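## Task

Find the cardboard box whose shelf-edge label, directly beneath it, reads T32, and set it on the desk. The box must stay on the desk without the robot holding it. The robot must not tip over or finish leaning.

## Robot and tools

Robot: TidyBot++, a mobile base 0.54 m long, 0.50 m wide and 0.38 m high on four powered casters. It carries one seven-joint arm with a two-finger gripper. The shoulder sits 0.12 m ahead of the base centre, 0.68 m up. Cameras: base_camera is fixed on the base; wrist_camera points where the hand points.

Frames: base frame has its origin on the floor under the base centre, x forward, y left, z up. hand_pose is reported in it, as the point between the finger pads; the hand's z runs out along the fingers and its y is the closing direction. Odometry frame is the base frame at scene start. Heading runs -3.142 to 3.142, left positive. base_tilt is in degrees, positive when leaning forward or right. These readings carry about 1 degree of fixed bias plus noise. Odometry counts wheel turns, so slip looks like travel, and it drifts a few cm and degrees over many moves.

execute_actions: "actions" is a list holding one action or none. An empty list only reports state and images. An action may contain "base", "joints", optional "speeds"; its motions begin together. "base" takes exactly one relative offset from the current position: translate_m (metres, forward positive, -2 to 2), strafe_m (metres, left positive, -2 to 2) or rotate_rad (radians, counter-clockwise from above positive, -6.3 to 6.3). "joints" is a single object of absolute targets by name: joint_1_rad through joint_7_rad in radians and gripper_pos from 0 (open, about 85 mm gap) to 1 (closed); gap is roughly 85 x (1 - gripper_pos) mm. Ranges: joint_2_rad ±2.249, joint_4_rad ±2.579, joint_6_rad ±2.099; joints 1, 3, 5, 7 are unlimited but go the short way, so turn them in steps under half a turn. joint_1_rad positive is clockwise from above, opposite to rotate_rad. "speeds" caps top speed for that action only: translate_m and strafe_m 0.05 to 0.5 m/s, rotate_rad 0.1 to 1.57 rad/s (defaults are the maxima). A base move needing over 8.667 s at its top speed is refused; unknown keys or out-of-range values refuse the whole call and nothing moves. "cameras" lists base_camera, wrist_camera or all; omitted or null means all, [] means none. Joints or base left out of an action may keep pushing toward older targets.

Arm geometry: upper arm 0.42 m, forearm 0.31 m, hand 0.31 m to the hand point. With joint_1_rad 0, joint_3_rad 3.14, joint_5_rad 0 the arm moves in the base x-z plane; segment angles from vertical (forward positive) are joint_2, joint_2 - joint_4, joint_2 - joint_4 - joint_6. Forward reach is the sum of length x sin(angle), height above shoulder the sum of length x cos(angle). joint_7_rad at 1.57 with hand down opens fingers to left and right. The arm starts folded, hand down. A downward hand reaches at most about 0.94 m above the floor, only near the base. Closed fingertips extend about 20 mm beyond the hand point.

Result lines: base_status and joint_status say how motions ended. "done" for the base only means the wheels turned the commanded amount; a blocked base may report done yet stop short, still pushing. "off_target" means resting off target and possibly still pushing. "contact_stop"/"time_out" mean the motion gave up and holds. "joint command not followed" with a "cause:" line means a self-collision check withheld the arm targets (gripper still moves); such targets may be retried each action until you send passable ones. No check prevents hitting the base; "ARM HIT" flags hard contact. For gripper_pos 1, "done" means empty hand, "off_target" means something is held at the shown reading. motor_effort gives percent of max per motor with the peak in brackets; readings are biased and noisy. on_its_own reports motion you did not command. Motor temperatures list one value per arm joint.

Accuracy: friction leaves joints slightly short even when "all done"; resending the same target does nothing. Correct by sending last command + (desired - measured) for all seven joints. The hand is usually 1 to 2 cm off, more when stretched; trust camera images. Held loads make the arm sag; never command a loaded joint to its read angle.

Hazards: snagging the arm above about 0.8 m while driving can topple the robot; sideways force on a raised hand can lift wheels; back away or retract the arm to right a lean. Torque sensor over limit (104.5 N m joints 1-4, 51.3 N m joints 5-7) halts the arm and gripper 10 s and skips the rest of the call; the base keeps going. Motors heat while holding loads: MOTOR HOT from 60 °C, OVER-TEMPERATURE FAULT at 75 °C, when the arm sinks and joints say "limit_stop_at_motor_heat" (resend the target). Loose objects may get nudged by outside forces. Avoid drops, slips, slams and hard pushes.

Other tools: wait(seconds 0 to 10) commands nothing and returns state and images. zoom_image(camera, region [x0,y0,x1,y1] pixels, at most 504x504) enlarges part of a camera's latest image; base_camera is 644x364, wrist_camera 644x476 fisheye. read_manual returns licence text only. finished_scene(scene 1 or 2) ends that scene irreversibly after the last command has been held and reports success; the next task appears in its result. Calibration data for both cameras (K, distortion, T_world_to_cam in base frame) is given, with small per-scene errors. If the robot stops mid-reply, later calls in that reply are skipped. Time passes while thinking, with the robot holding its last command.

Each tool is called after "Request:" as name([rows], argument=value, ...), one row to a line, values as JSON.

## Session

Request:
execute_actions(actions=[])

Scene clock: 0.00 s.
Motor temperatures (°C, as the motors report them): [34 32 31 32 38 39 37]
base_odometry: x=+0.000 y=+0.000 heading=+0.000 (m, m, rad; odometry frame)
base_tilt: forward=-0.2 right=+0.8 (deg)
base_status: not commanded
joint_positions: joint_1_rad=-0.048 joint_2_rad=-0.336 joint_3_rad=+3.183 joint_4_rad=-2.544 joint_5_rad=+0.012 joint_6_rad=-0.834 joint_7_rad=+1.597 gripper_pos=+0.000
joint_status: not commanded
motor_effort: joint_1_rad=+1 joint_2_rad=-2 joint_3_rad=+1 joint_4_rad=+14 joint_5_rad=+0 joint_6_rad=+0 joint_7_rad=+0 (%)
hand_pose: x=+0.2640 y=+0.0013 z=+0.5822 quat_wxyz=(-0.002, +0.999, +0.021, +0.049) (m; base frame)
pictures: base_camera, wrist_camera
camera_calibration (this result's frames):
wrist_camera: T_world_to_cam=[[0.0354133, -0.999011, 0.0268888, -0.0269456], [-0.988462, -0.0389788, -0.146366, 0.41115], [0.147269, -0.0213953, -0.988865, 0.668696], [0, 0, 0, 1]] pos_world=[0.308882, 0.00341417, 0.722153]
Images, in order (width x height): base_camera 644x364, wrist_camera 644x476.

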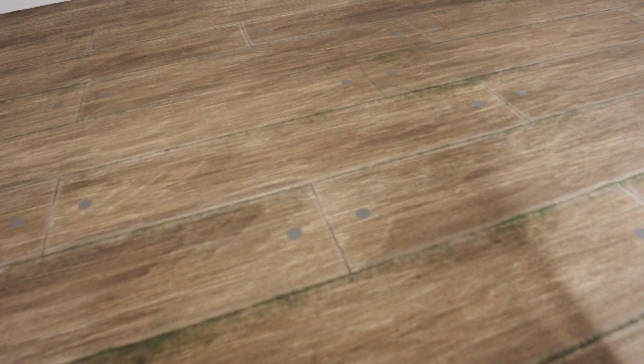

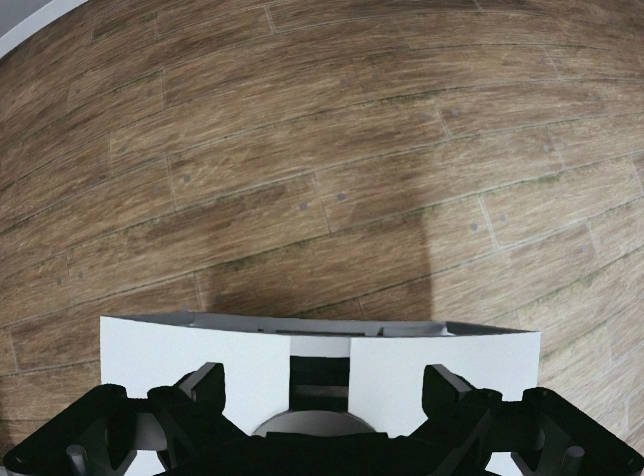

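Request:
execute_actions([
  {"base":{"rotate_rad":-1.27},"joints":{"joint_1_rad":0.01,"joint_3_rad":3.13,"joint_2_rad":-0.7,"joint_6_rad":-0.1}},
], cameras=["wrist_camera"])

Request:
execute_actions([
  {"base":{"rotate_rad":-1.57}},
])

Scene clock: 2.43 s.
Motor temperatures (°C, as the motors report them): [34 32 31 32 38 39 37]
base_odometry: x=+0.000 y=+0.000 heading=-1.269 (m, m, rad; odometry frame)
base_tilt: forward=-0.2 right=+0.8 (deg)
base_status: done
joint_positions: joint_1_rad=+0.002 joint_2_rad=-0.683 joint_3_rad=+3.147 joint_4_rad=-2.544 joint_5_rad=+0.012 joint_6_rad=-0.121 joint_7_rad=+1.597 gripper_pos=+0.000
joint_status: all done
motor_effort: joint_1_rad=+1(1) joint_2_rad=+3(4) joint_3_rad=+1(1) joint_4_rad=+20(20) joint_5_rad=-1(0) joint_6_rad=+7(8) joint_7_rad=+1(0) (%)
hand_pose: x=+0.4400 y=-0.0014 z=+0.7938 quat_wxyz=(+0.011, +0.836, +0.012, +0.548) (m; base frame)
pictures: wrist_camera
camera_calibration (this result's frames):
wrist_camera: T_world_to_cam=[[-0.0202987, -0.998999, 0.039854, -0.0273519], [-0.354366, -0.0300854, -0.934623, 0.962778], [0.934887, -0.0330945, -0.3534, 0.000983412], [0, 0, 0, 1]] pos_world=[0.339701, 0.00167354, 0.901272]
Images, in order (width x height): wrist_camera 644x476.

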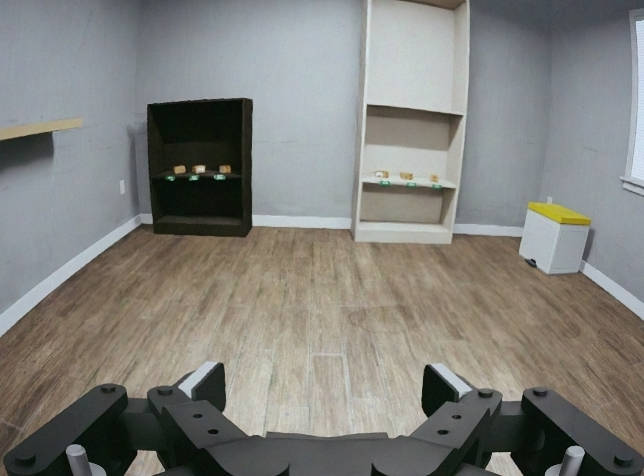

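Scene clock: 4.70 s.
Motor temperatures (°C, as the motors report them): [34 32 31 32 38 39 37]
base_odometry: x=+0.000 y=+0.000 heading=-2.839 (m, m, rad; odometry frame)
base_tilt: forward=-0.2 right=+0.8 (deg)
base_status: done
joint_positions: joint_1_rad=+0.004 joint_2_rad=-0.683 joint_3_rad=+3.144 joint_4_rad=-2.544 joint_5_rad=+0.012 joint_6_rad=-0.121 joint_7_rad=+1.597 gripper_pos=+0.000
joint_status: not commanded
motor_effort: joint_1_rad=+1(1) joint_2_rad=+3(3) joint_3_rad=+1(2) joint_4_rad=+20(20) joint_5_rad=-1(1) joint_6_rad=+7(7) joint_7_rad=-1(0) (%)
hand_pose: x=+0.4400 y=-0.0011 z=+0.7938 quat_wxyz=(+0.012, +0.836, +0.013, +0.548) (m; base frame)
pictures: base_camera, wrist_camera
camera_calibration (this result's frames):
wrist_camera: T_world_to_cam=[[-0.0200595, -0.998928, 0.0417102, -0.0286455], [-0.354362, -0.0319067, -0.934564, 0.962708], [0.934893, -0.0335274, -0.353343, 0.000960615], [0, 0, 0, 1]] pos_world=[0.339675, 0.00213417, 0.901246]
Images, in order (width x height): base_camera 644x364, wrist_camera 644x476.

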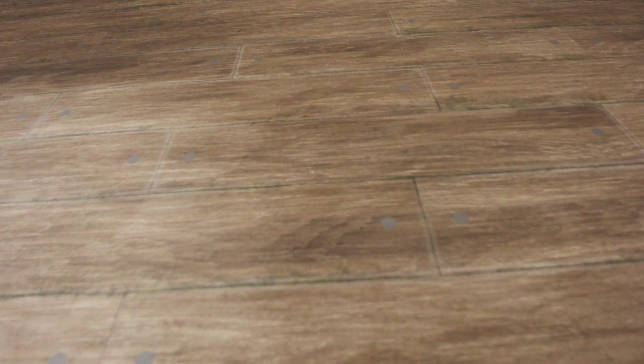

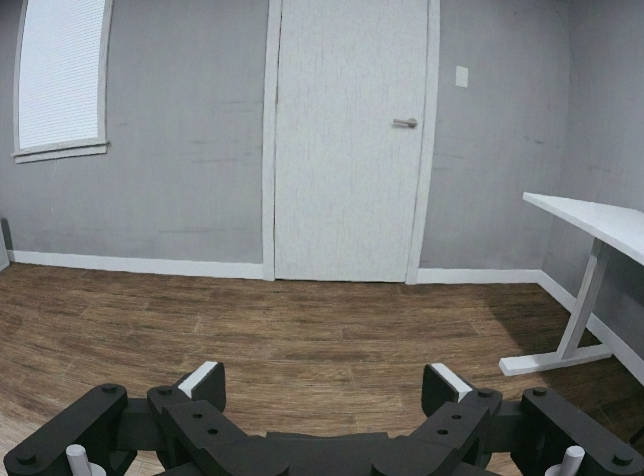

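Request:
execute_actions([
  {"base":{"rotate_rad":1.6}},
], cameras=[])

Request:
execute_actions([
  {"base":{"translate_m":1.4}},
])

Request:
zoom_image(camera="wrist_camera", region=[30,220,230,310])

Request:
zoom_image(camera="wrist_camera", region=[410,230,610,320])

Scene clock: 7.37 s.
Motor temperatures (°C, as the motors report them): [34 32 31 32 38 39 37]
base_odometry: x=+0.000 y=+0.000 heading=-1.239 (m, m, rad; odometry frame)
base_tilt: forward=-0.2 right=+0.8 (deg)
base_status: done
joint_positions: joint_1_rad=+0.005 joint_2_rad=-0.683 joint_3_rad=+3.141 joint_4_rad=-2.544 joint_5_rad=+0.012 joint_6_rad=-0.121 joint_7_rad=+1.597 gripper_pos=+0.000
joint_status: not commanded
motor_effort: joint_1_rad=+1(0) joint_2_rad=+3(4) joint_3_rad=+1(2) joint_4_rad=+20(20) joint_5_rad=+0(1) joint_6_rad=+8(8) joint_7_rad=+0(0) (%)
hand_pose: x=+0.4399 y=-0.0007 z=+0.7938 quat_wxyz=(+0.012, +0.836, +0.013, +0.548) (m; base frame)
pictures: none
No camera images: the call's "cameras" was empty. Leave "cameras" out to get every camera's image.

Scene clock: 11.43 s.
Motor temperatures (°C, as the motors report them): [34 32 31 32 38 39 37]
base_odometry: x=+0.456 y=-1.324 heading=-1.239 (m, m, rad; odometry frame)
base_tilt: forward=-0.2 right=+0.8 (deg)
base_status: done
joint_positions: joint_1_rad=+0.005 joint_2_rad=-0.687 joint_3_rad=+3.141 joint_4_rad=-2.544 joint_5_rad=+0.012 joint_6_rad=-0.121 joint_7_rad=+1.597 gripper_pos=+0.000
joint_status: not commanded
motor_effort: joint_1_rad=+1(1) joint_2_rad=+4(5) joint_3_rad=+1(1) joint_4_rad=+20(21) joint_5_rad=-1(0) joint_6_rad=+8(8) joint_7_rad=+0(1) (%)
hand_pose: x=+0.4396 y=-0.0007 z=+0.7948 quat_wxyz=(+0.012, +0.835, +0.013, +0.549) (m; base frame)
pictures: base_camera, wrist_camera
camera_calibration (this result's frames):
wrist_camera: T_world_to_cam=[[-0.0196637, -0.998856, 0.0435875, -0.0299721], [-0.351361, -0.0339114, -0.935626, 0.963043], [0.936034, -0.0337128, -0.350292, -0.00123716], [0, 0, 0, 1]] pos_world=[0.338944, 0.00267862, 0.901921]
Images, in order (width x height): base_camera 644x364, wrist_camera 644x476.

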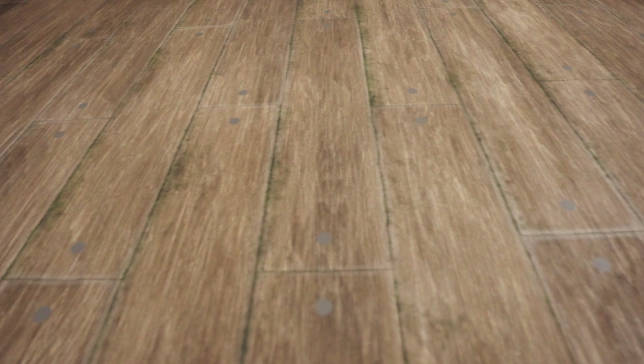

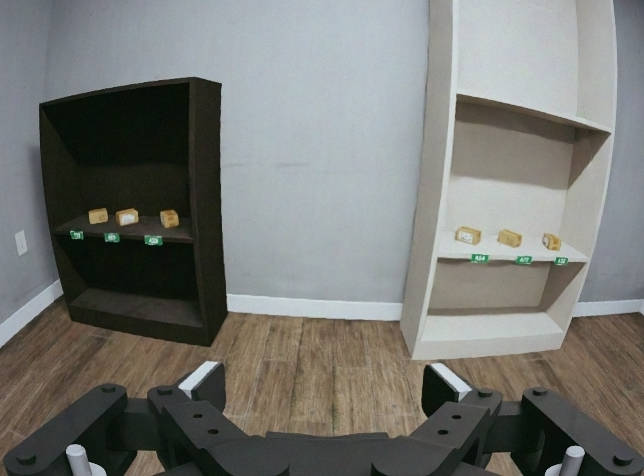

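Region (30, 220, 230, 310) of wrist_camera's 644x476 image, scaled by 2.520; it fills the top 227 rows of this view, and the rest is white.

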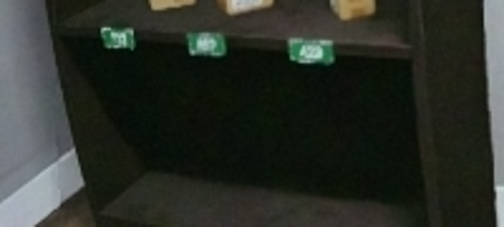

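Region (410, 230, 610, 320) of wrist_camera's 644x476 image, scaled by 2.520; it fills the top 227 rows of this view, and the rest is white.

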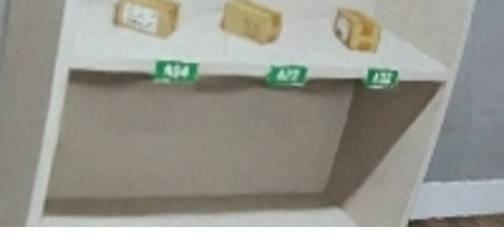

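Request:
execute_actions([
  {"base":{"strafe_m":0.92},"joints":{"joint_2_rad":0.9,"joint_4_rad":-0.93,"joint_6_rad":-0.2}},
])

Request:
execute_actions([
  {"base":{"translate_m":0.5},"joints":{"joint_6_rad":-1.0}},
])

Scene clock: 15.03 s.
Motor temperatures (°C, as the motors report them): [34 32 31 32 38 39 37]
base_odometry: x=+1.326 y=-1.024 heading=-1.239 (m, m, rad; odometry frame)
base_tilt: forward=-0.2 right=+0.8 (deg)
base_status: done
joint_positions: joint_1_rad=+0.006 joint_2_rad=+0.890 joint_3_rad=+3.139 joint_4_rad=-0.952 joint_5_rad=+0.012 joint_6_rad=-0.171 joint_7_rad=+1.597 gripper_pos=+0.000
joint_status: all done
motor_effort: joint_1_rad=+1(4) joint_2_rad=-51(53) joint_3_rad=+0(1) joint_4_rad=+20(21) joint_5_rad=-1(0) joint_6_rad=+8(9) joint_7_rad=+0(0) (%)
hand_pose: x=+1.0303 y=-0.0033 z=+0.7297 quat_wxyz=(+0.011, +0.845, +0.013, +0.535) (m; base frame)
pictures: base_camera, wrist_camera
camera_calibration (this result's frames):
wrist_camera: T_world_to_cam=[[-0.0180118, -0.998949, 0.0421524, -0.018806], [-0.382839, -0.0320556, -0.923259, 1.13299], [0.92364, -0.0327671, -0.381859, -0.541234], [0, 0, 0, 1]] pos_world=[0.933318, -0.000202332, 0.840158]
Images, in order (width x height): base_camera 644x364, wrist_camera 644x476.

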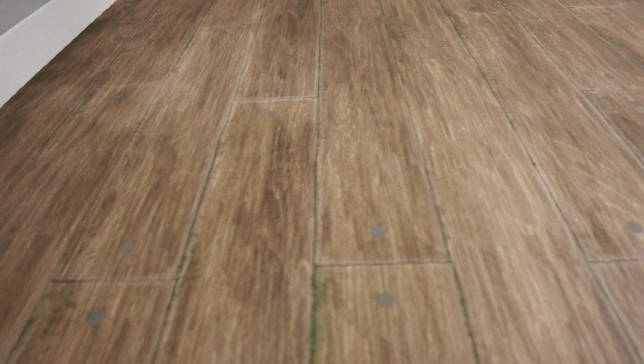

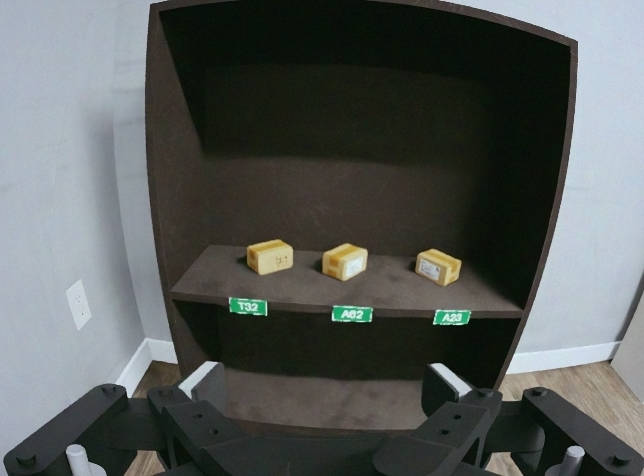

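Scene clock: 17.37 s.
Motor temperatures (°C, as the motors report them): [34 32 31 32 38 39 37]
base_odometry: x=+1.490 y=-1.497 heading=-1.238 (m, m, rad; odometry frame)
base_tilt: forward=-0.2 right=+0.8 (deg)
base_status: done
joint_positions: joint_1_rad=+0.006 joint_2_rad=+0.890 joint_3_rad=+3.139 joint_4_rad=-0.941 joint_5_rad=+0.012 joint_6_rad=-0.999 joint_7_rad=+1.597 gripper_pos=+0.000
joint_status: all done
motor_effort: joint_1_rad=+1(1) joint_2_rad=-48(53) joint_3_rad=+0(1) joint_4_rad=+17(21) joint_5_rad=-1(0) joint_6_rad=+3(8) joint_7_rad=+0(0) (%)
hand_pose: x=+0.8452 y=-0.0047 z=+0.5693 quat_wxyz=(+0.007, +0.988, +0.013, +0.155) (m; base frame)
pictures: base_camera, wrist_camera
camera_calibration (this result's frames):
wrist_camera: T_world_to_cam=[[0.0109443, -0.998968, 0.0440821, -0.0423598], [-0.935594, -0.0257889, -0.352134, 1.05609], [0.352907, -0.0373891, -0.934911, 0.365551], [0, 0, 0, 1]] pos_world=[0.859526, -0.00141323, 0.715508]
Images, in order (width x height): base_camera 644x364, wrist_camera 644x476.

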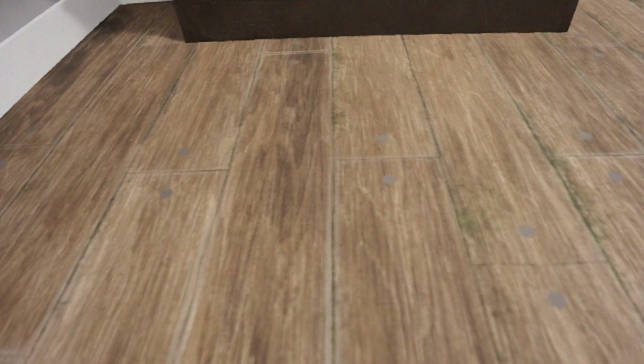

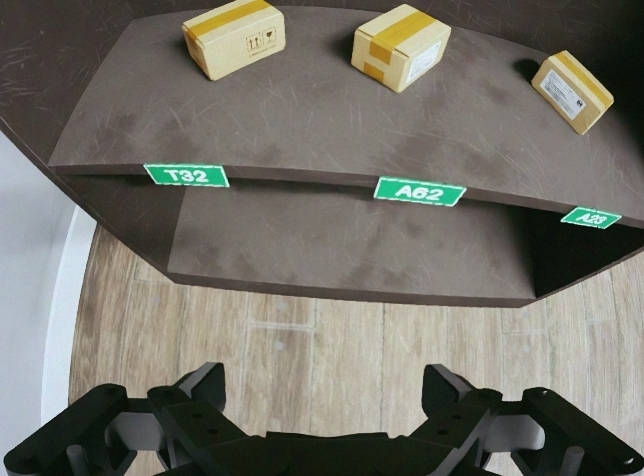

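Request:
execute_actions([
  {"base":{"strafe_m":0.11},"joints":{"joint_6_rad":-1.15,"joint_7_rad":0.62,"joint_2_rad":0.87}},
], cameras=[])

Request:
execute_actions([
  {"base":{"translate_m":0.31},"speeds":{"translate_m":0.25}},
], cameras=["wrist_camera"])

Scene clock: 19.17 s.
Motor temperatures (°C, as the motors report them): [34 33 31 32 38 39 37]
base_odometry: x=+1.594 y=-1.461 heading=-1.239 (m, m, rad; odometry frame)
base_tilt: forward=-0.2 right=+0.8 (deg)
base_status: done
joint_positions: joint_1_rad=+0.006 joint_2_rad=+0.890 joint_3_rad=+3.135 joint_4_rad=-0.941 joint_5_rad=+0.012 joint_6_rad=-1.124 joint_7_rad=+0.628 gripper_pos=+0.000
joint_status: all done
motor_effort: joint_1_rad=+1(5) joint_2_rad=-46(50) joint_3_rad=+0(2) joint_4_rad=+17(18) joint_5_rad=+0(1) joint_6_rad=+2(2) joint_7_rad=+0(1) (%)
hand_pose: x=+0.8074 y=-0.0027 z=+0.5597 quat_wxyz=(-0.039, +0.887, -0.451, +0.084) (m; base frame)
pictures: none
No camera images: the call's "cameras" was empty. Leave "cameras" out to get every camera's image.

Scene clock: 21.23 s.
Motor temperatures (°C, as the motors report them): [34 33 31 32 38 39 37]
base_odometry: x=+1.695 y=-1.754 heading=-1.238 (m, m, rad; odometry frame)
base_tilt: forward=-0.2 right=+0.8 (deg)
base_status: done
joint_positions: joint_1_rad=+0.006 joint_2_rad=+0.886 joint_3_rad=+3.135 joint_4_rad=-0.941 joint_5_rad=+0.012 joint_6_rad=-1.126 joint_7_rad=+0.628 gripper_pos=+0.000
joint_status: not commanded
motor_effort: joint_1_rad=+1(1) joint_2_rad=-47(48) joint_3_rad=+0(1) joint_4_rad=+17(17) joint_5_rad=+0(0) joint_6_rad=+1(2) joint_7_rad=+0(1) (%)
hand_pose: x=+0.8074 y=-0.0028 z=+0.5624 quat_wxyz=(-0.040, +0.887, -0.451, +0.085) (m; base frame)
pictures: wrist_camera
camera_calibration (this result's frames):
wrist_camera: T_world_to_cam=[[-0.801412, -0.585984, -0.119843, 0.709591], [-0.566411, 0.80791, -0.162666, 0.616018], [0.192141, -0.062482, -0.979376, 0.527296], [0, 0, 0, 1]] pos_world=[0.816278, -0.0489317, 0.701666]
Images, in order (width x height): wrist_camera 644x476.

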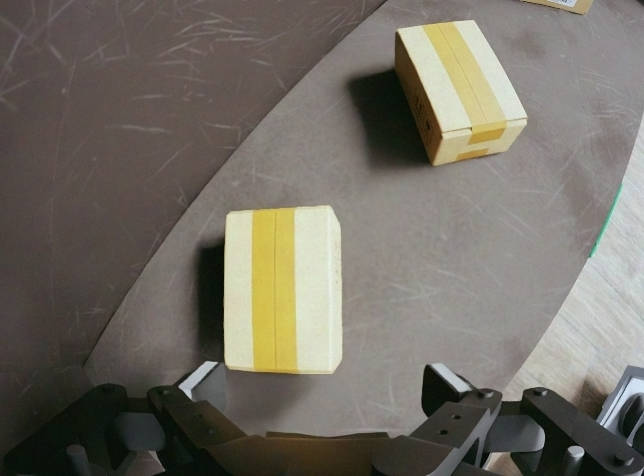

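Request:
execute_actions([
  {"base":{"translate_m":0.052},"joints":{"joint_1_rad":0.035}},
], cameras=["wrist_camera"])

Request:
execute_actions([
  {"joints":{"joint_2_rad":0.95}},
], cameras=["wrist_camera"])

Scene clock: 22.47 s.
Motor temperatures (°C, as the motors report them): [34 33 31 32 38 39 37]
base_odometry: x=+1.712 y=-1.804 heading=-1.238 (m, m, rad; odometry frame)
base_tilt: forward=-0.2 right=+0.8 (deg)
base_status: done
joint_positions: joint_1_rad=+0.029 joint_2_rad=+0.885 joint_3_rad=+3.135 joint_4_rad=-0.941 joint_5_rad=+0.012 joint_6_rad=-1.126 joint_7_rad=+0.628 gripper_pos=+0.000
joint_status: all done
motor_effort: joint_1_rad=+1(2) joint_2_rad=-46(50) joint_3_rad=+0(1) joint_4_rad=+16(17) joint_5_rad=+0(0) joint_6_rad=+1(2) joint_7_rad=+0(0) (%)
hand_pose: x=+0.8073 y=-0.0184 z=+0.5636 quat_wxyz=(-0.039, +0.882, -0.461, +0.086) (m; base frame)
pictures: wrist_camera
camera_calibration (this result's frames):
wrist_camera: T_world_to_cam=[[-0.814343, -0.567674, -0.120795, 0.711767], [-0.547759, 0.820534, -0.163353, 0.614281], [0.191847, -0.0668583, -0.979145, 0.52751], [0, 0, 0, 1]] pos_world=[0.8149, -0.0647178, 0.702831]
Images, in order (width x height): wrist_camera 644x476.

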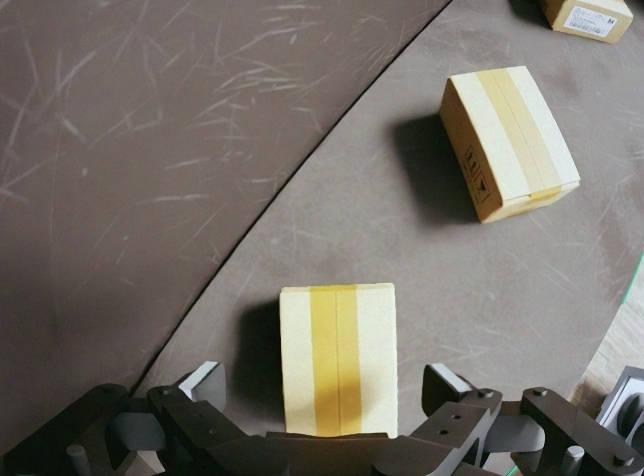

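Scene clock: 23.43 s.
Motor temperatures (°C, as the motors report them): [34 33 31 32 38 39 37]
base_odometry: x=+1.712 y=-1.804 heading=-1.238 (m, m, rad; odometry frame)
base_tilt: forward=-0.2 right=+0.8 (deg)
base_status: not commanded
joint_positions: joint_1_rad=+0.029 joint_2_rad=+0.942 joint_3_rad=+3.135 joint_4_rad=-0.941 joint_5_rad=+0.012 joint_6_rad=-1.126 joint_7_rad=+0.628 gripper_pos=+0.000
joint_status: all done
motor_effort: joint_1_rad=+0(1) joint_2_rad=-47(50) joint_3_rad=+0(0) joint_4_rad=+16(17) joint_5_rad=+0(0) joint_6_rad=+1(2) joint_7_rad=+1(0) (%)
hand_pose: x=+0.7994 y=-0.0181 z=+0.5245 quat_wxyz=(-0.027, +0.884, -0.462, +0.061) (m; base frame)
pictures: wrist_camera
camera_calibration (this result's frames):
wrist_camera: T_world_to_cam=[[-0.819926, -0.567514, -0.0751569, 0.681315], [-0.556134, 0.820775, -0.130551, 0.592914], [0.135777, -0.0652451, -0.988589, 0.540622], [0, 0, 0, 1]] pos_world=[0.814964, -0.0647196, 0.663064]
Images, in order (width x height): wrist_camera 644x476.

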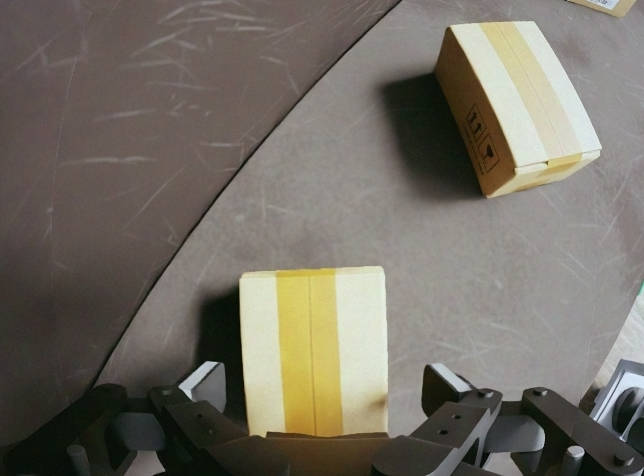

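Request:
execute_actions([
  {"base":{"translate_m":0.013},"joints":{"joint_2_rad":0.994}},
], cameras=["wrist_camera"])

Request:
execute_actions([
  {"joints":{"gripper_pos":1}},
], cameras=[])

Request:
execute_actions([
  {"joints":{"joint_2_rad":0.92}},
], cameras=["wrist_camera"])

Scene clock: 24.53 s.
Motor temperatures (°C, as the motors report them): [34 33 31 32 38 39 37]
base_odometry: x=+1.717 y=-1.816 heading=-1.237 (m, m, rad; odometry frame)
base_tilt: forward=-0.2 right=+0.8 (deg)
base_status: done
joint_positions: joint_1_rad=+0.029 joint_2_rad=+0.983 joint_3_rad=+3.135 joint_4_rad=-0.938 joint_5_rad=+0.012 joint_6_rad=-1.126 joint_7_rad=+0.628 gripper_pos=+0.000
joint_status: all done
motor_effort: joint_1_rad=+1(1) joint_2_rad=-49(50) joint_3_rad=+0(1) joint_4_rad=+16(17) joint_5_rad=+0(0) joint_6_rad=+1(1) joint_7_rad=+0(0) (%)
hand_pose: x=+0.7934 y=-0.0181 z=+0.4975 quat_wxyz=(-0.018, +0.885, -0.463, +0.043) (m; base frame)
pictures: wrist_camera
camera_calibration (this result's frames):
wrist_camera: T_world_to_cam=[[-0.822314, -0.567333, -0.0439787, 0.660805], [-0.560642, 0.820987, -0.107991, 0.578333], [0.0973728, -0.0641462, -0.993179, 0.547461], [0, 0, 0, 1]] pos_world=[0.814319, -0.0647896, 0.635243]
Images, in order (width x height): wrist_camera 644x476.

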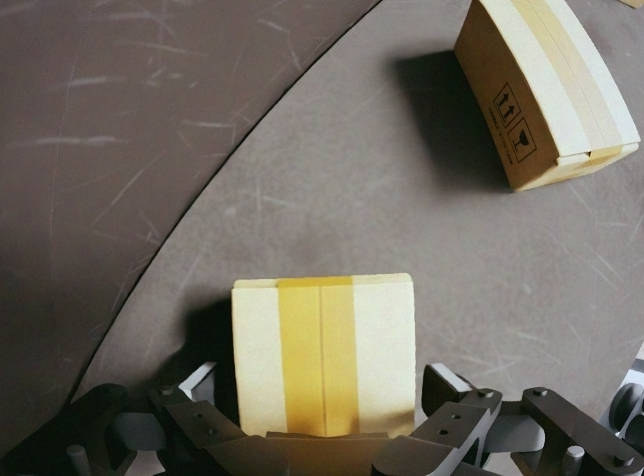

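Scene clock: 25.63 s.
Motor temperatures (°C, as the motors report them): [34 33 31 32 38 39 37]
base_odometry: x=+1.717 y=-1.816 heading=-1.237 (m, m, rad; odometry frame)
base_tilt: forward=-0.2 right=+0.8 (deg)
base_status: not commanded
joint_positions: joint_1_rad=+0.029 joint_2_rad=+0.982 joint_3_rad=+3.135 joint_4_rad=-0.936 joint_5_rad=+0.012 joint_6_rad=-1.129 joint_7_rad=+0.628 gripper_pos=+0.346
joint_status: gripper_pos off_target (ended at +0.346, target +1.000)
motor_effort: joint_1_rad=+1(0) joint_2_rad=-44(50) joint_3_rad=+0(1) joint_4_rad=+13(16) joint_5_rad=+0(1) joint_6_rad=-1(3) joint_7_rad=+0(1) (%)
hand_pose: x=+0.7937 y=-0.0181 z=+0.4987 quat_wxyz=(-0.019, +0.885, -0.463, +0.044) (m; base frame)
pictures: none
No camera images: the call's "cameras" was empty. Leave "cameras" out to get every camera's image.

Scene clock: 26.63 s.
Motor temperatures (°C, as the motors report them): [34 33 31 32 38 39 37]
base_odometry: x=+1.717 y=-1.816 heading=-1.237 (m, m, rad; odometry frame)
base_tilt: forward=-0.2 right=+0.8 (deg)
base_status: not commanded
joint_positions: joint_1_rad=+0.029 joint_2_rad=+0.940 joint_3_rad=+3.135 joint_4_rad=-0.936 joint_5_rad=+0.012 joint_6_rad=-1.129 joint_7_rad=+0.628 gripper_pos=+0.346
joint_status: all done
motor_effort: joint_1_rad=+1(1) joint_2_rad=-49(52) joint_3_rad=+0(0) joint_4_rad=+17(17) joint_5_rad=+0(0) joint_6_rad=+1(1) joint_7_rad=+0(1) (%)
hand_pose: x=+0.8008 y=-0.0183 z=+0.5269 quat_wxyz=(-0.028, +0.884, -0.462, +0.062) (m; base frame)
pictures: wrist_camera
camera_calibration (this result's frames):
wrist_camera: T_world_to_cam=[[-0.819746, -0.567388, -0.0780244, 0.6839], [-0.555531, 0.820852, -0.13262, 0.594698], [0.139294, -0.0653699, -0.988091, 0.539747], [0, 0, 0, 1]] pos_world=[0.815814, -0.0648383, 0.665549]
Images, in order (width x height): wrist_camera 644x476.

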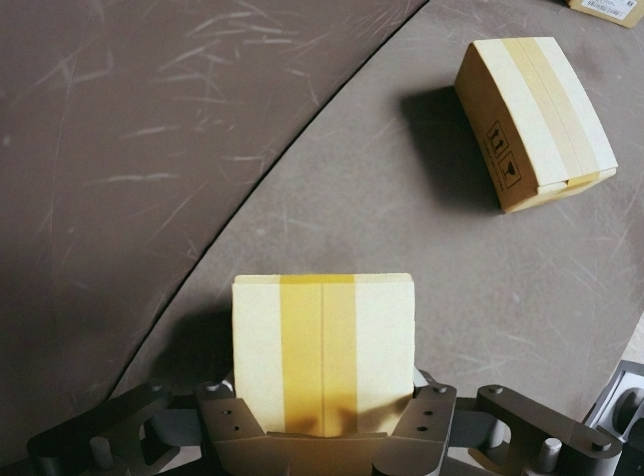

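Request:
execute_actions([
  {"base":{"translate_m":-0.55}},
], cameras=[])

Request:
execute_actions([
  {"base":{"rotate_rad":-2.6},"joints":{"joint_2_rad":0.3,"joint_4_rad":-0.9,"joint_6_rad":-1.0,"joint_7_rad":1.57}},
])

Request:
execute_actions([
  {"base":{"translate_m":1.9}},
])

Scene clock: 29.47 s.
Motor temperatures (°C, as the motors report them): [34 33 31 32 38 39 37]
base_odometry: x=+1.536 y=-1.296 heading=-1.237 (m, m, rad; odometry frame)
base_tilt: forward=-0.2 right=+0.8 (deg)
base_status: done
joint_positions: joint_1_rad=+0.032 joint_2_rad=+0.938 joint_3_rad=+3.135 joint_4_rad=-0.936 joint_5_rad=+0.012 joint_6_rad=-1.130 joint_7_rad=+0.628 gripper_pos=+0.346
joint_status: not commanded
motor_effort: joint_1_rad=+0(5) joint_2_rad=-48(52) joint_3_rad=+0(2) joint_4_rad=+16(17) joint_5_rad=+0(1) joint_6_rad=+1(2) joint_7_rad=+1(0) (%)
hand_pose: x=+0.8006 y=-0.0203 z=+0.5284 quat_wxyz=(-0.028, +0.883, -0.464, +0.063) (m; base frame)
pictures: none
No camera images: the call's "cameras" was empty. Leave "cameras" out to get every camera's image.

Scene clock: 32.67 s.
Motor temperatures (°C, as the motors report them): [34 33 31 32 38 39 37]
base_odometry: x=+1.536 y=-1.296 heading=+2.446 (m, m, rad; odometry frame)
base_tilt: forward=-0.2 right=+0.8 (deg)
base_status: done
joint_positions: joint_1_rad=+0.040 joint_2_rad=+0.329 joint_3_rad=+3.132 joint_4_rad=-0.915 joint_5_rad=+0.012 joint_6_rad=-1.025 joint_7_rad=+1.546 gripper_pos=+0.346
joint_status: all done
motor_effort: joint_1_rad=+1(7) joint_2_rad=-33(53) joint_3_rad=+0(3) joint_4_rad=+21(20) joint_5_rad=+0(1) joint_6_rad=+7(7) joint_7_rad=+0(0) (%)
hand_pose: x=+0.7907 y=-0.0231 z=+0.9805 quat_wxyz=(+0.006, +0.906, -0.025, +0.422) (m; base frame)
pictures: base_camera, wrist_camera
camera_calibration (this result's frames):
wrist_camera: T_world_to_cam=[[-0.0745255, -0.997207, 0.00495229, 0.0277654], [-0.604086, 0.0411936, -0.795854, 1.32391], [0.793427, -0.062303, -0.605469, 0.0966982], [0, 0, 0, 1]] pos_world=[0.7251, -0.0208241, 1.11205]
Images, in order (width x height): base_camera 644x364, wrist_camera 644x476.

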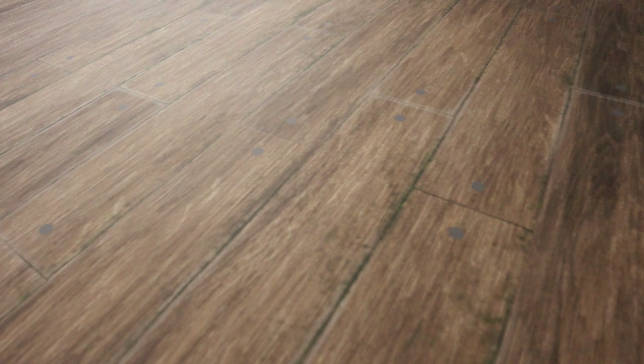

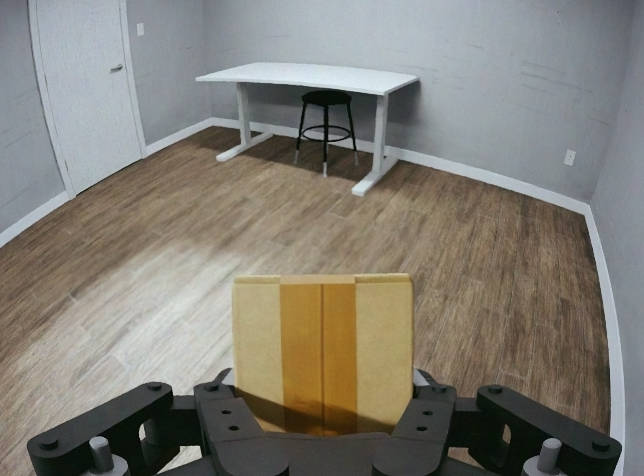

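Scene clock: 37.83 s.
Motor temperatures (°C, as the motors report them): [34 33 31 32 38 39 37]
base_odometry: x=+0.078 y=-0.078 heading=+2.446 (m, m, rad; odometry frame)
base_tilt: forward=-0.2 right=+0.8 (deg)
base_status: done
joint_positions: joint_1_rad=+0.040 joint_2_rad=+0.314 joint_3_rad=+3.132 joint_4_rad=-0.915 joint_5_rad=+0.012 joint_6_rad=-1.025 joint_7_rad=+1.546 gripper_pos=+0.346
joint_status: not commanded
motor_effort: joint_1_rad=+1(2) joint_2_rad=-33(38) joint_3_rad=+0(0) joint_4_rad=+20(21) joint_5_rad=+0(0) joint_6_rad=+7(8) joint_7_rad=+0(0) (%)
hand_pose: x=+0.7861 y=-0.0229 z=+0.9909 quat_wxyz=(+0.006, +0.903, -0.025, +0.429) (m; base frame)
pictures: base_camera, wrist_camera
camera_calibration (this result's frames):
wrist_camera: T_world_to_cam=[[-0.0745623, -0.997207, 0.00439646, 0.0281584], [-0.591433, 0.0406716, -0.805328, 1.32884], [0.8029, -0.0626474, -0.592813, 0.0866099], [0, 0, 0, 1]] pos_world=[0.718479, -0.0205404, 1.12137]
Images, in order (width x height): base_camera 644x364, wrist_camera 644x476.

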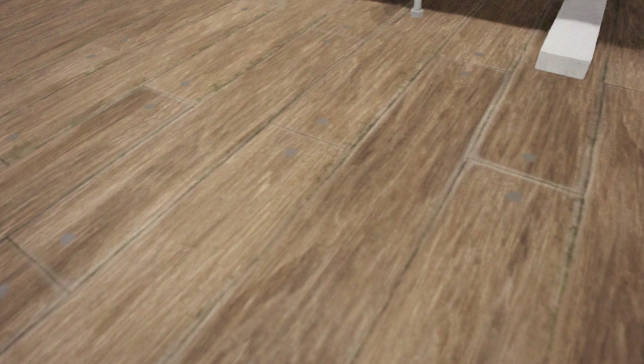

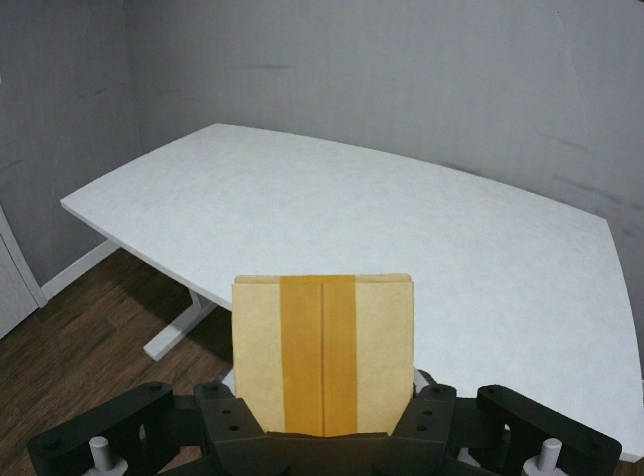

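Request:
execute_actions([
  {"base":{"translate_m":0.4},"joints":{"joint_1_rad":0.5,"joint_2_rad":0.58,"joint_4_rad":-0.58,"joint_6_rad":-1.68}},
])

Request:
execute_actions([
  {"joints":{"joint_2_rad":0.72}},
], cameras=["wrist_camera"])

Request:
execute_actions([
  {"joints":{"joint_2_rad":0.77}},
], cameras=[])

Scene clock: 40.20 s.
Motor temperatures (°C, as the motors report them): [34 33 31 32 38 39 37]
base_odometry: x=-0.229 y=+0.179 heading=+2.446 (m, m, rad; odometry frame)
base_tilt: forward=-0.2 right=+0.8 (deg)
base_status: done
joint_positions: joint_1_rad=+0.492 joint_2_rad=+0.594 joint_3_rad=+3.132 joint_4_rad=-0.604 joint_5_rad=+0.012 joint_6_rad=-1.654 joint_7_rad=+1.546 gripper_pos=+0.346
joint_status: all done
motor_effort: joint_1_rad=+1(2) joint_2_rad=-39(44) joint_3_rad=+0(2) joint_4_rad=+17(21) joint_5_rad=-1(1) joint_6_rad=+3(8) joint_7_rad=+0(0) (%)
hand_pose: x=+0.6637 y=-0.2900 z=+0.8470 quat_wxyz=(+0.036, +0.957, -0.251, +0.140) (m; base frame)
pictures: base_camera, wrist_camera
camera_calibration (this result's frames):
wrist_camera: T_world_to_cam=[[-0.499959, -0.865683, 0.0251792, 0.0562036], [-0.820888, 0.464422, -0.332349, 1.02592], [0.276015, -0.18683, -0.94282, 0.692975], [0, 0, 0, 1]] pos_world=[0.678993, -0.298336, 0.9929]
Images, in order (width x height): base_camera 644x364, wrist_camera 644x476.

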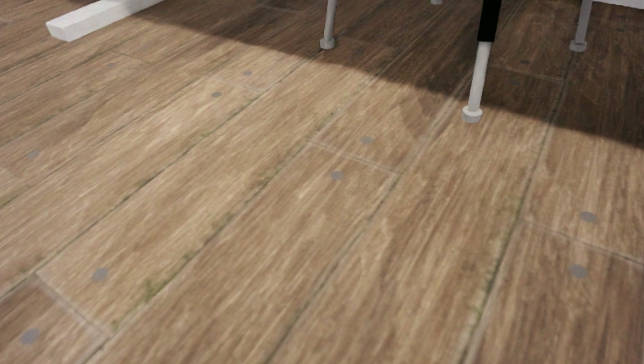

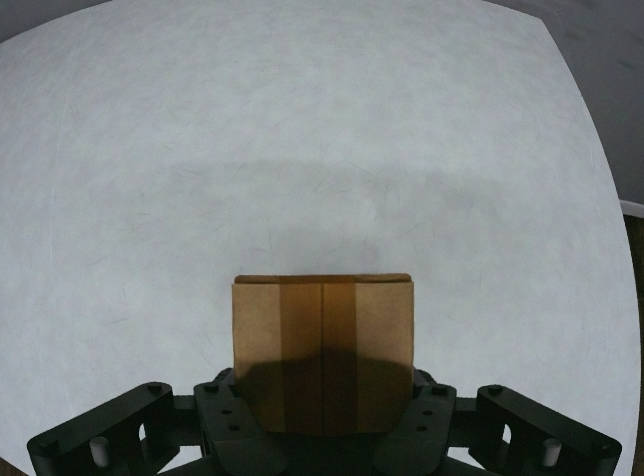

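Scene clock: 41.33 s.
Motor temperatures (°C, as the motors report them): [34 33 31 32 38 39 37]
base_odometry: x=-0.229 y=+0.179 heading=+2.446 (m, m, rad; odometry frame)
base_tilt: forward=-0.2 right=+0.8 (deg)
base_status: not commanded
joint_positions: joint_1_rad=+0.492 joint_2_rad=+0.729 joint_3_rad=+3.132 joint_4_rad=-0.597 joint_5_rad=+0.012 joint_6_rad=-1.654 joint_7_rad=+1.546 gripper_pos=+0.346
joint_status: all done
motor_effort: joint_1_rad=+0(0) joint_2_rad=-44(48) joint_3_rad=+0(1) joint_4_rad=+17(18) joint_5_rad=+0(0) joint_6_rad=+1(3) joint_7_rad=+1(0) (%)
hand_pose: x=+0.6797 y=-0.2986 z=+0.7646 quat_wxyz=(+0.021, +0.964, -0.252, +0.078) (m; base frame)
pictures: wrist_camera
camera_calibration (this result's frames):
wrist_camera: T_world_to_cam=[[-0.496922, -0.867312, 0.0289643, 0.0534023], [-0.851566, 0.480932, -0.208663, 0.946911], [0.167046, -0.128354, -0.977559, 0.727364], [0, 0, 0, 1]] pos_world=[0.71139, -0.315723, 0.90708]
Images, in order (width x height): wrist_camera 644x476.

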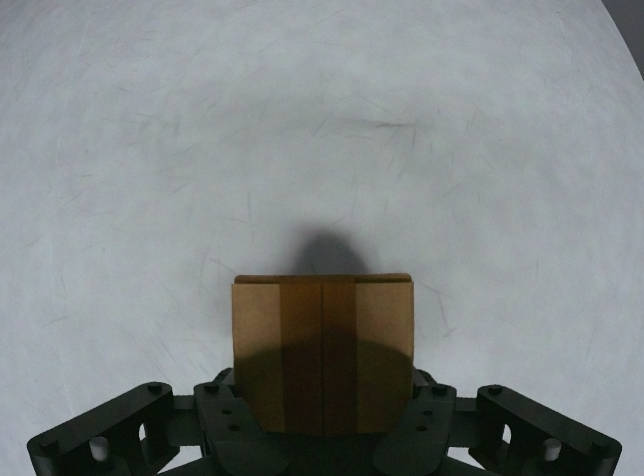

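Scene clock: 42.20 s.
Motor temperatures (°C, as the motors report them): [34 33 31 32 38 39 37]
base_odometry: x=-0.229 y=+0.179 heading=+2.446 (m, m, rad; odometry frame)
base_tilt: forward=-0.2 right=+0.8 (deg)
base_status: not commanded
joint_positions: joint_1_rad=+0.492 joint_2_rad=+0.763 joint_3_rad=+3.132 joint_4_rad=-0.597 joint_5_rad=+0.012 joint_6_rad=-1.654 joint_7_rad=+1.546 gripper_pos=+0.346
joint_status: all done
motor_effort: joint_1_rad=+1(1) joint_2_rad=-45(46) joint_3_rad=+0(0) joint_4_rad=+17(17) joint_5_rad=+0(0) joint_6_rad=+1(1) joint_7_rad=+0(0) (%)
hand_pose: x=+0.6819 y=-0.2997 z=+0.7427 quat_wxyz=(+0.017, +0.965, -0.253, +0.061) (m; base frame)
pictures: none
No camera images: the call's "cameras" was empty. Leave "cameras" out to get every camera's image.

Request:
execute_actions([
  {"joints":{"joint_2_rad":0.81}},
], cameras=[])

Scene clock: 43.93 s.
Motor temperatures (°C, as the motors report them): [34 33 31 32 38 39 37]
base_odometry: x=-0.229 y=+0.179 heading=+2.446 (m, m, rad; odometry frame)
base_tilt: forward=-0.2 right=+0.8 (deg)
base_status: not commanded
joint_positions: joint_1_rad=+0.492 joint_2_rad=+0.783 joint_3_rad=+3.132 joint_4_rad=-0.578 joint_5_rad=+0.012 joint_6_rad=-1.657 joint_7_rad=+1.546 gripper_pos=+0.346
joint_status: all done
motor_effort: joint_1_rad=+1(2) joint_2_rad=-42(45) joint_3_rad=+0(1) joint_4_rad=+16(17) joint_5_rad=+0(1) joint_6_rad=+1(2) joint_7_rad=+1(0) (%)
hand_pose: x=+0.6861 y=-0.3021 z=+0.7370 quat_wxyz=(+0.016, +0.966, -0.253, +0.060) (m; base frame)
pictures: none
No camera images: the call's "cameras" was empty. Leave "cameras" out to get every camera's image.

Request:
execute_actions([
  {"joints":{"gripper_pos":0}},
], cameras=[])

Request:
execute_actions([
  {"joints":{"joint_2_rad":0.55}},
], cameras=["wrist_camera"])

Scene clock: 45.23 s.
Motor temperatures (°C, as the motors report them): [34 33 31 32 38 39 37]
base_odometry: x=-0.229 y=+0.179 heading=+2.446 (m, m, rad; odometry frame)
base_tilt: forward=-0.2 right=+0.8 (deg)
base_status: not commanded
joint_positions: joint_1_rad=+0.492 joint_2_rad=+0.796 joint_3_rad=+3.132 joint_4_rad=-0.577 joint_5_rad=+0.012 joint_6_rad=-1.657 joint_7_rad=+1.546 gripper_pos=+0.000
joint_status: all done
motor_effort: joint_1_rad=+1(1) joint_2_rad=-44(46) joint_3_rad=+0(0) joint_4_rad=+17(16) joint_5_rad=+0(0) joint_6_rad=+1(2) joint_7_rad=+0(0) (%)
hand_pose: x=+0.6869 y=-0.3025 z=+0.7285 quat_wxyz=(+0.015, +0.966, -0.253, +0.054) (m; base frame)
pictures: none
No camera images: the call's "cameras" was empty. Leave "cameras" out to get every camera's image.

Scene clock: 46.80 s.
Motor temperatures (°C, as the motors report them): [34 33 31 32 38 39 37]
base_odometry: x=-0.229 y=+0.179 heading=+2.446 (m, m, rad; odometry frame)
base_tilt: forward=-0.2 right=+0.8 (deg)
base_status: not commanded
joint_positions: joint_1_rad=+0.492 joint_2_rad=+0.543 joint_3_rad=+3.132 joint_4_rad=-0.577 joint_5_rad=+0.012 joint_6_rad=-1.657 joint_7_rad=+1.546 gripper_pos=+0.000
joint_status: all done
motor_effort: joint_1_rad=+1(0) joint_2_rad=-37(47) joint_3_rad=+0(0) joint_4_rad=+16(17) joint_5_rad=+0(0) joint_6_rad=+3(4) joint_7_rad=+0(0) (%)
hand_pose: x=+0.6585 y=-0.2872 z=+0.8885 quat_wxyz=(+0.044, +0.951, -0.249, +0.176) (m; base frame)
pictures: wrist_camera
camera_calibration (this result's frames):
wrist_camera: T_world_to_cam=[[-0.501762, -0.864712, 0.0225386, 0.0586992], [-0.796575, 0.451753, -0.40173, 1.07616], [0.337199, -0.219527, -0.915481, 0.660082], [0, 0, 0, 1]] pos_world=[0.664112, -0.290493, 1.03529]
Images, in order (width x height): wrist_camera 644x476.

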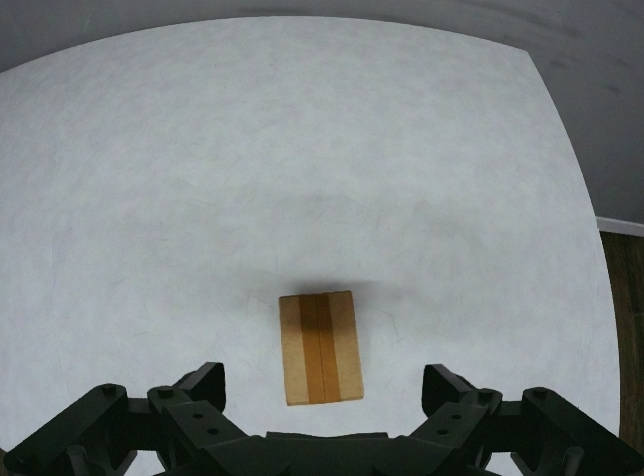

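Request:
finished_scene(scene=2)

The scene is finished: the task was done.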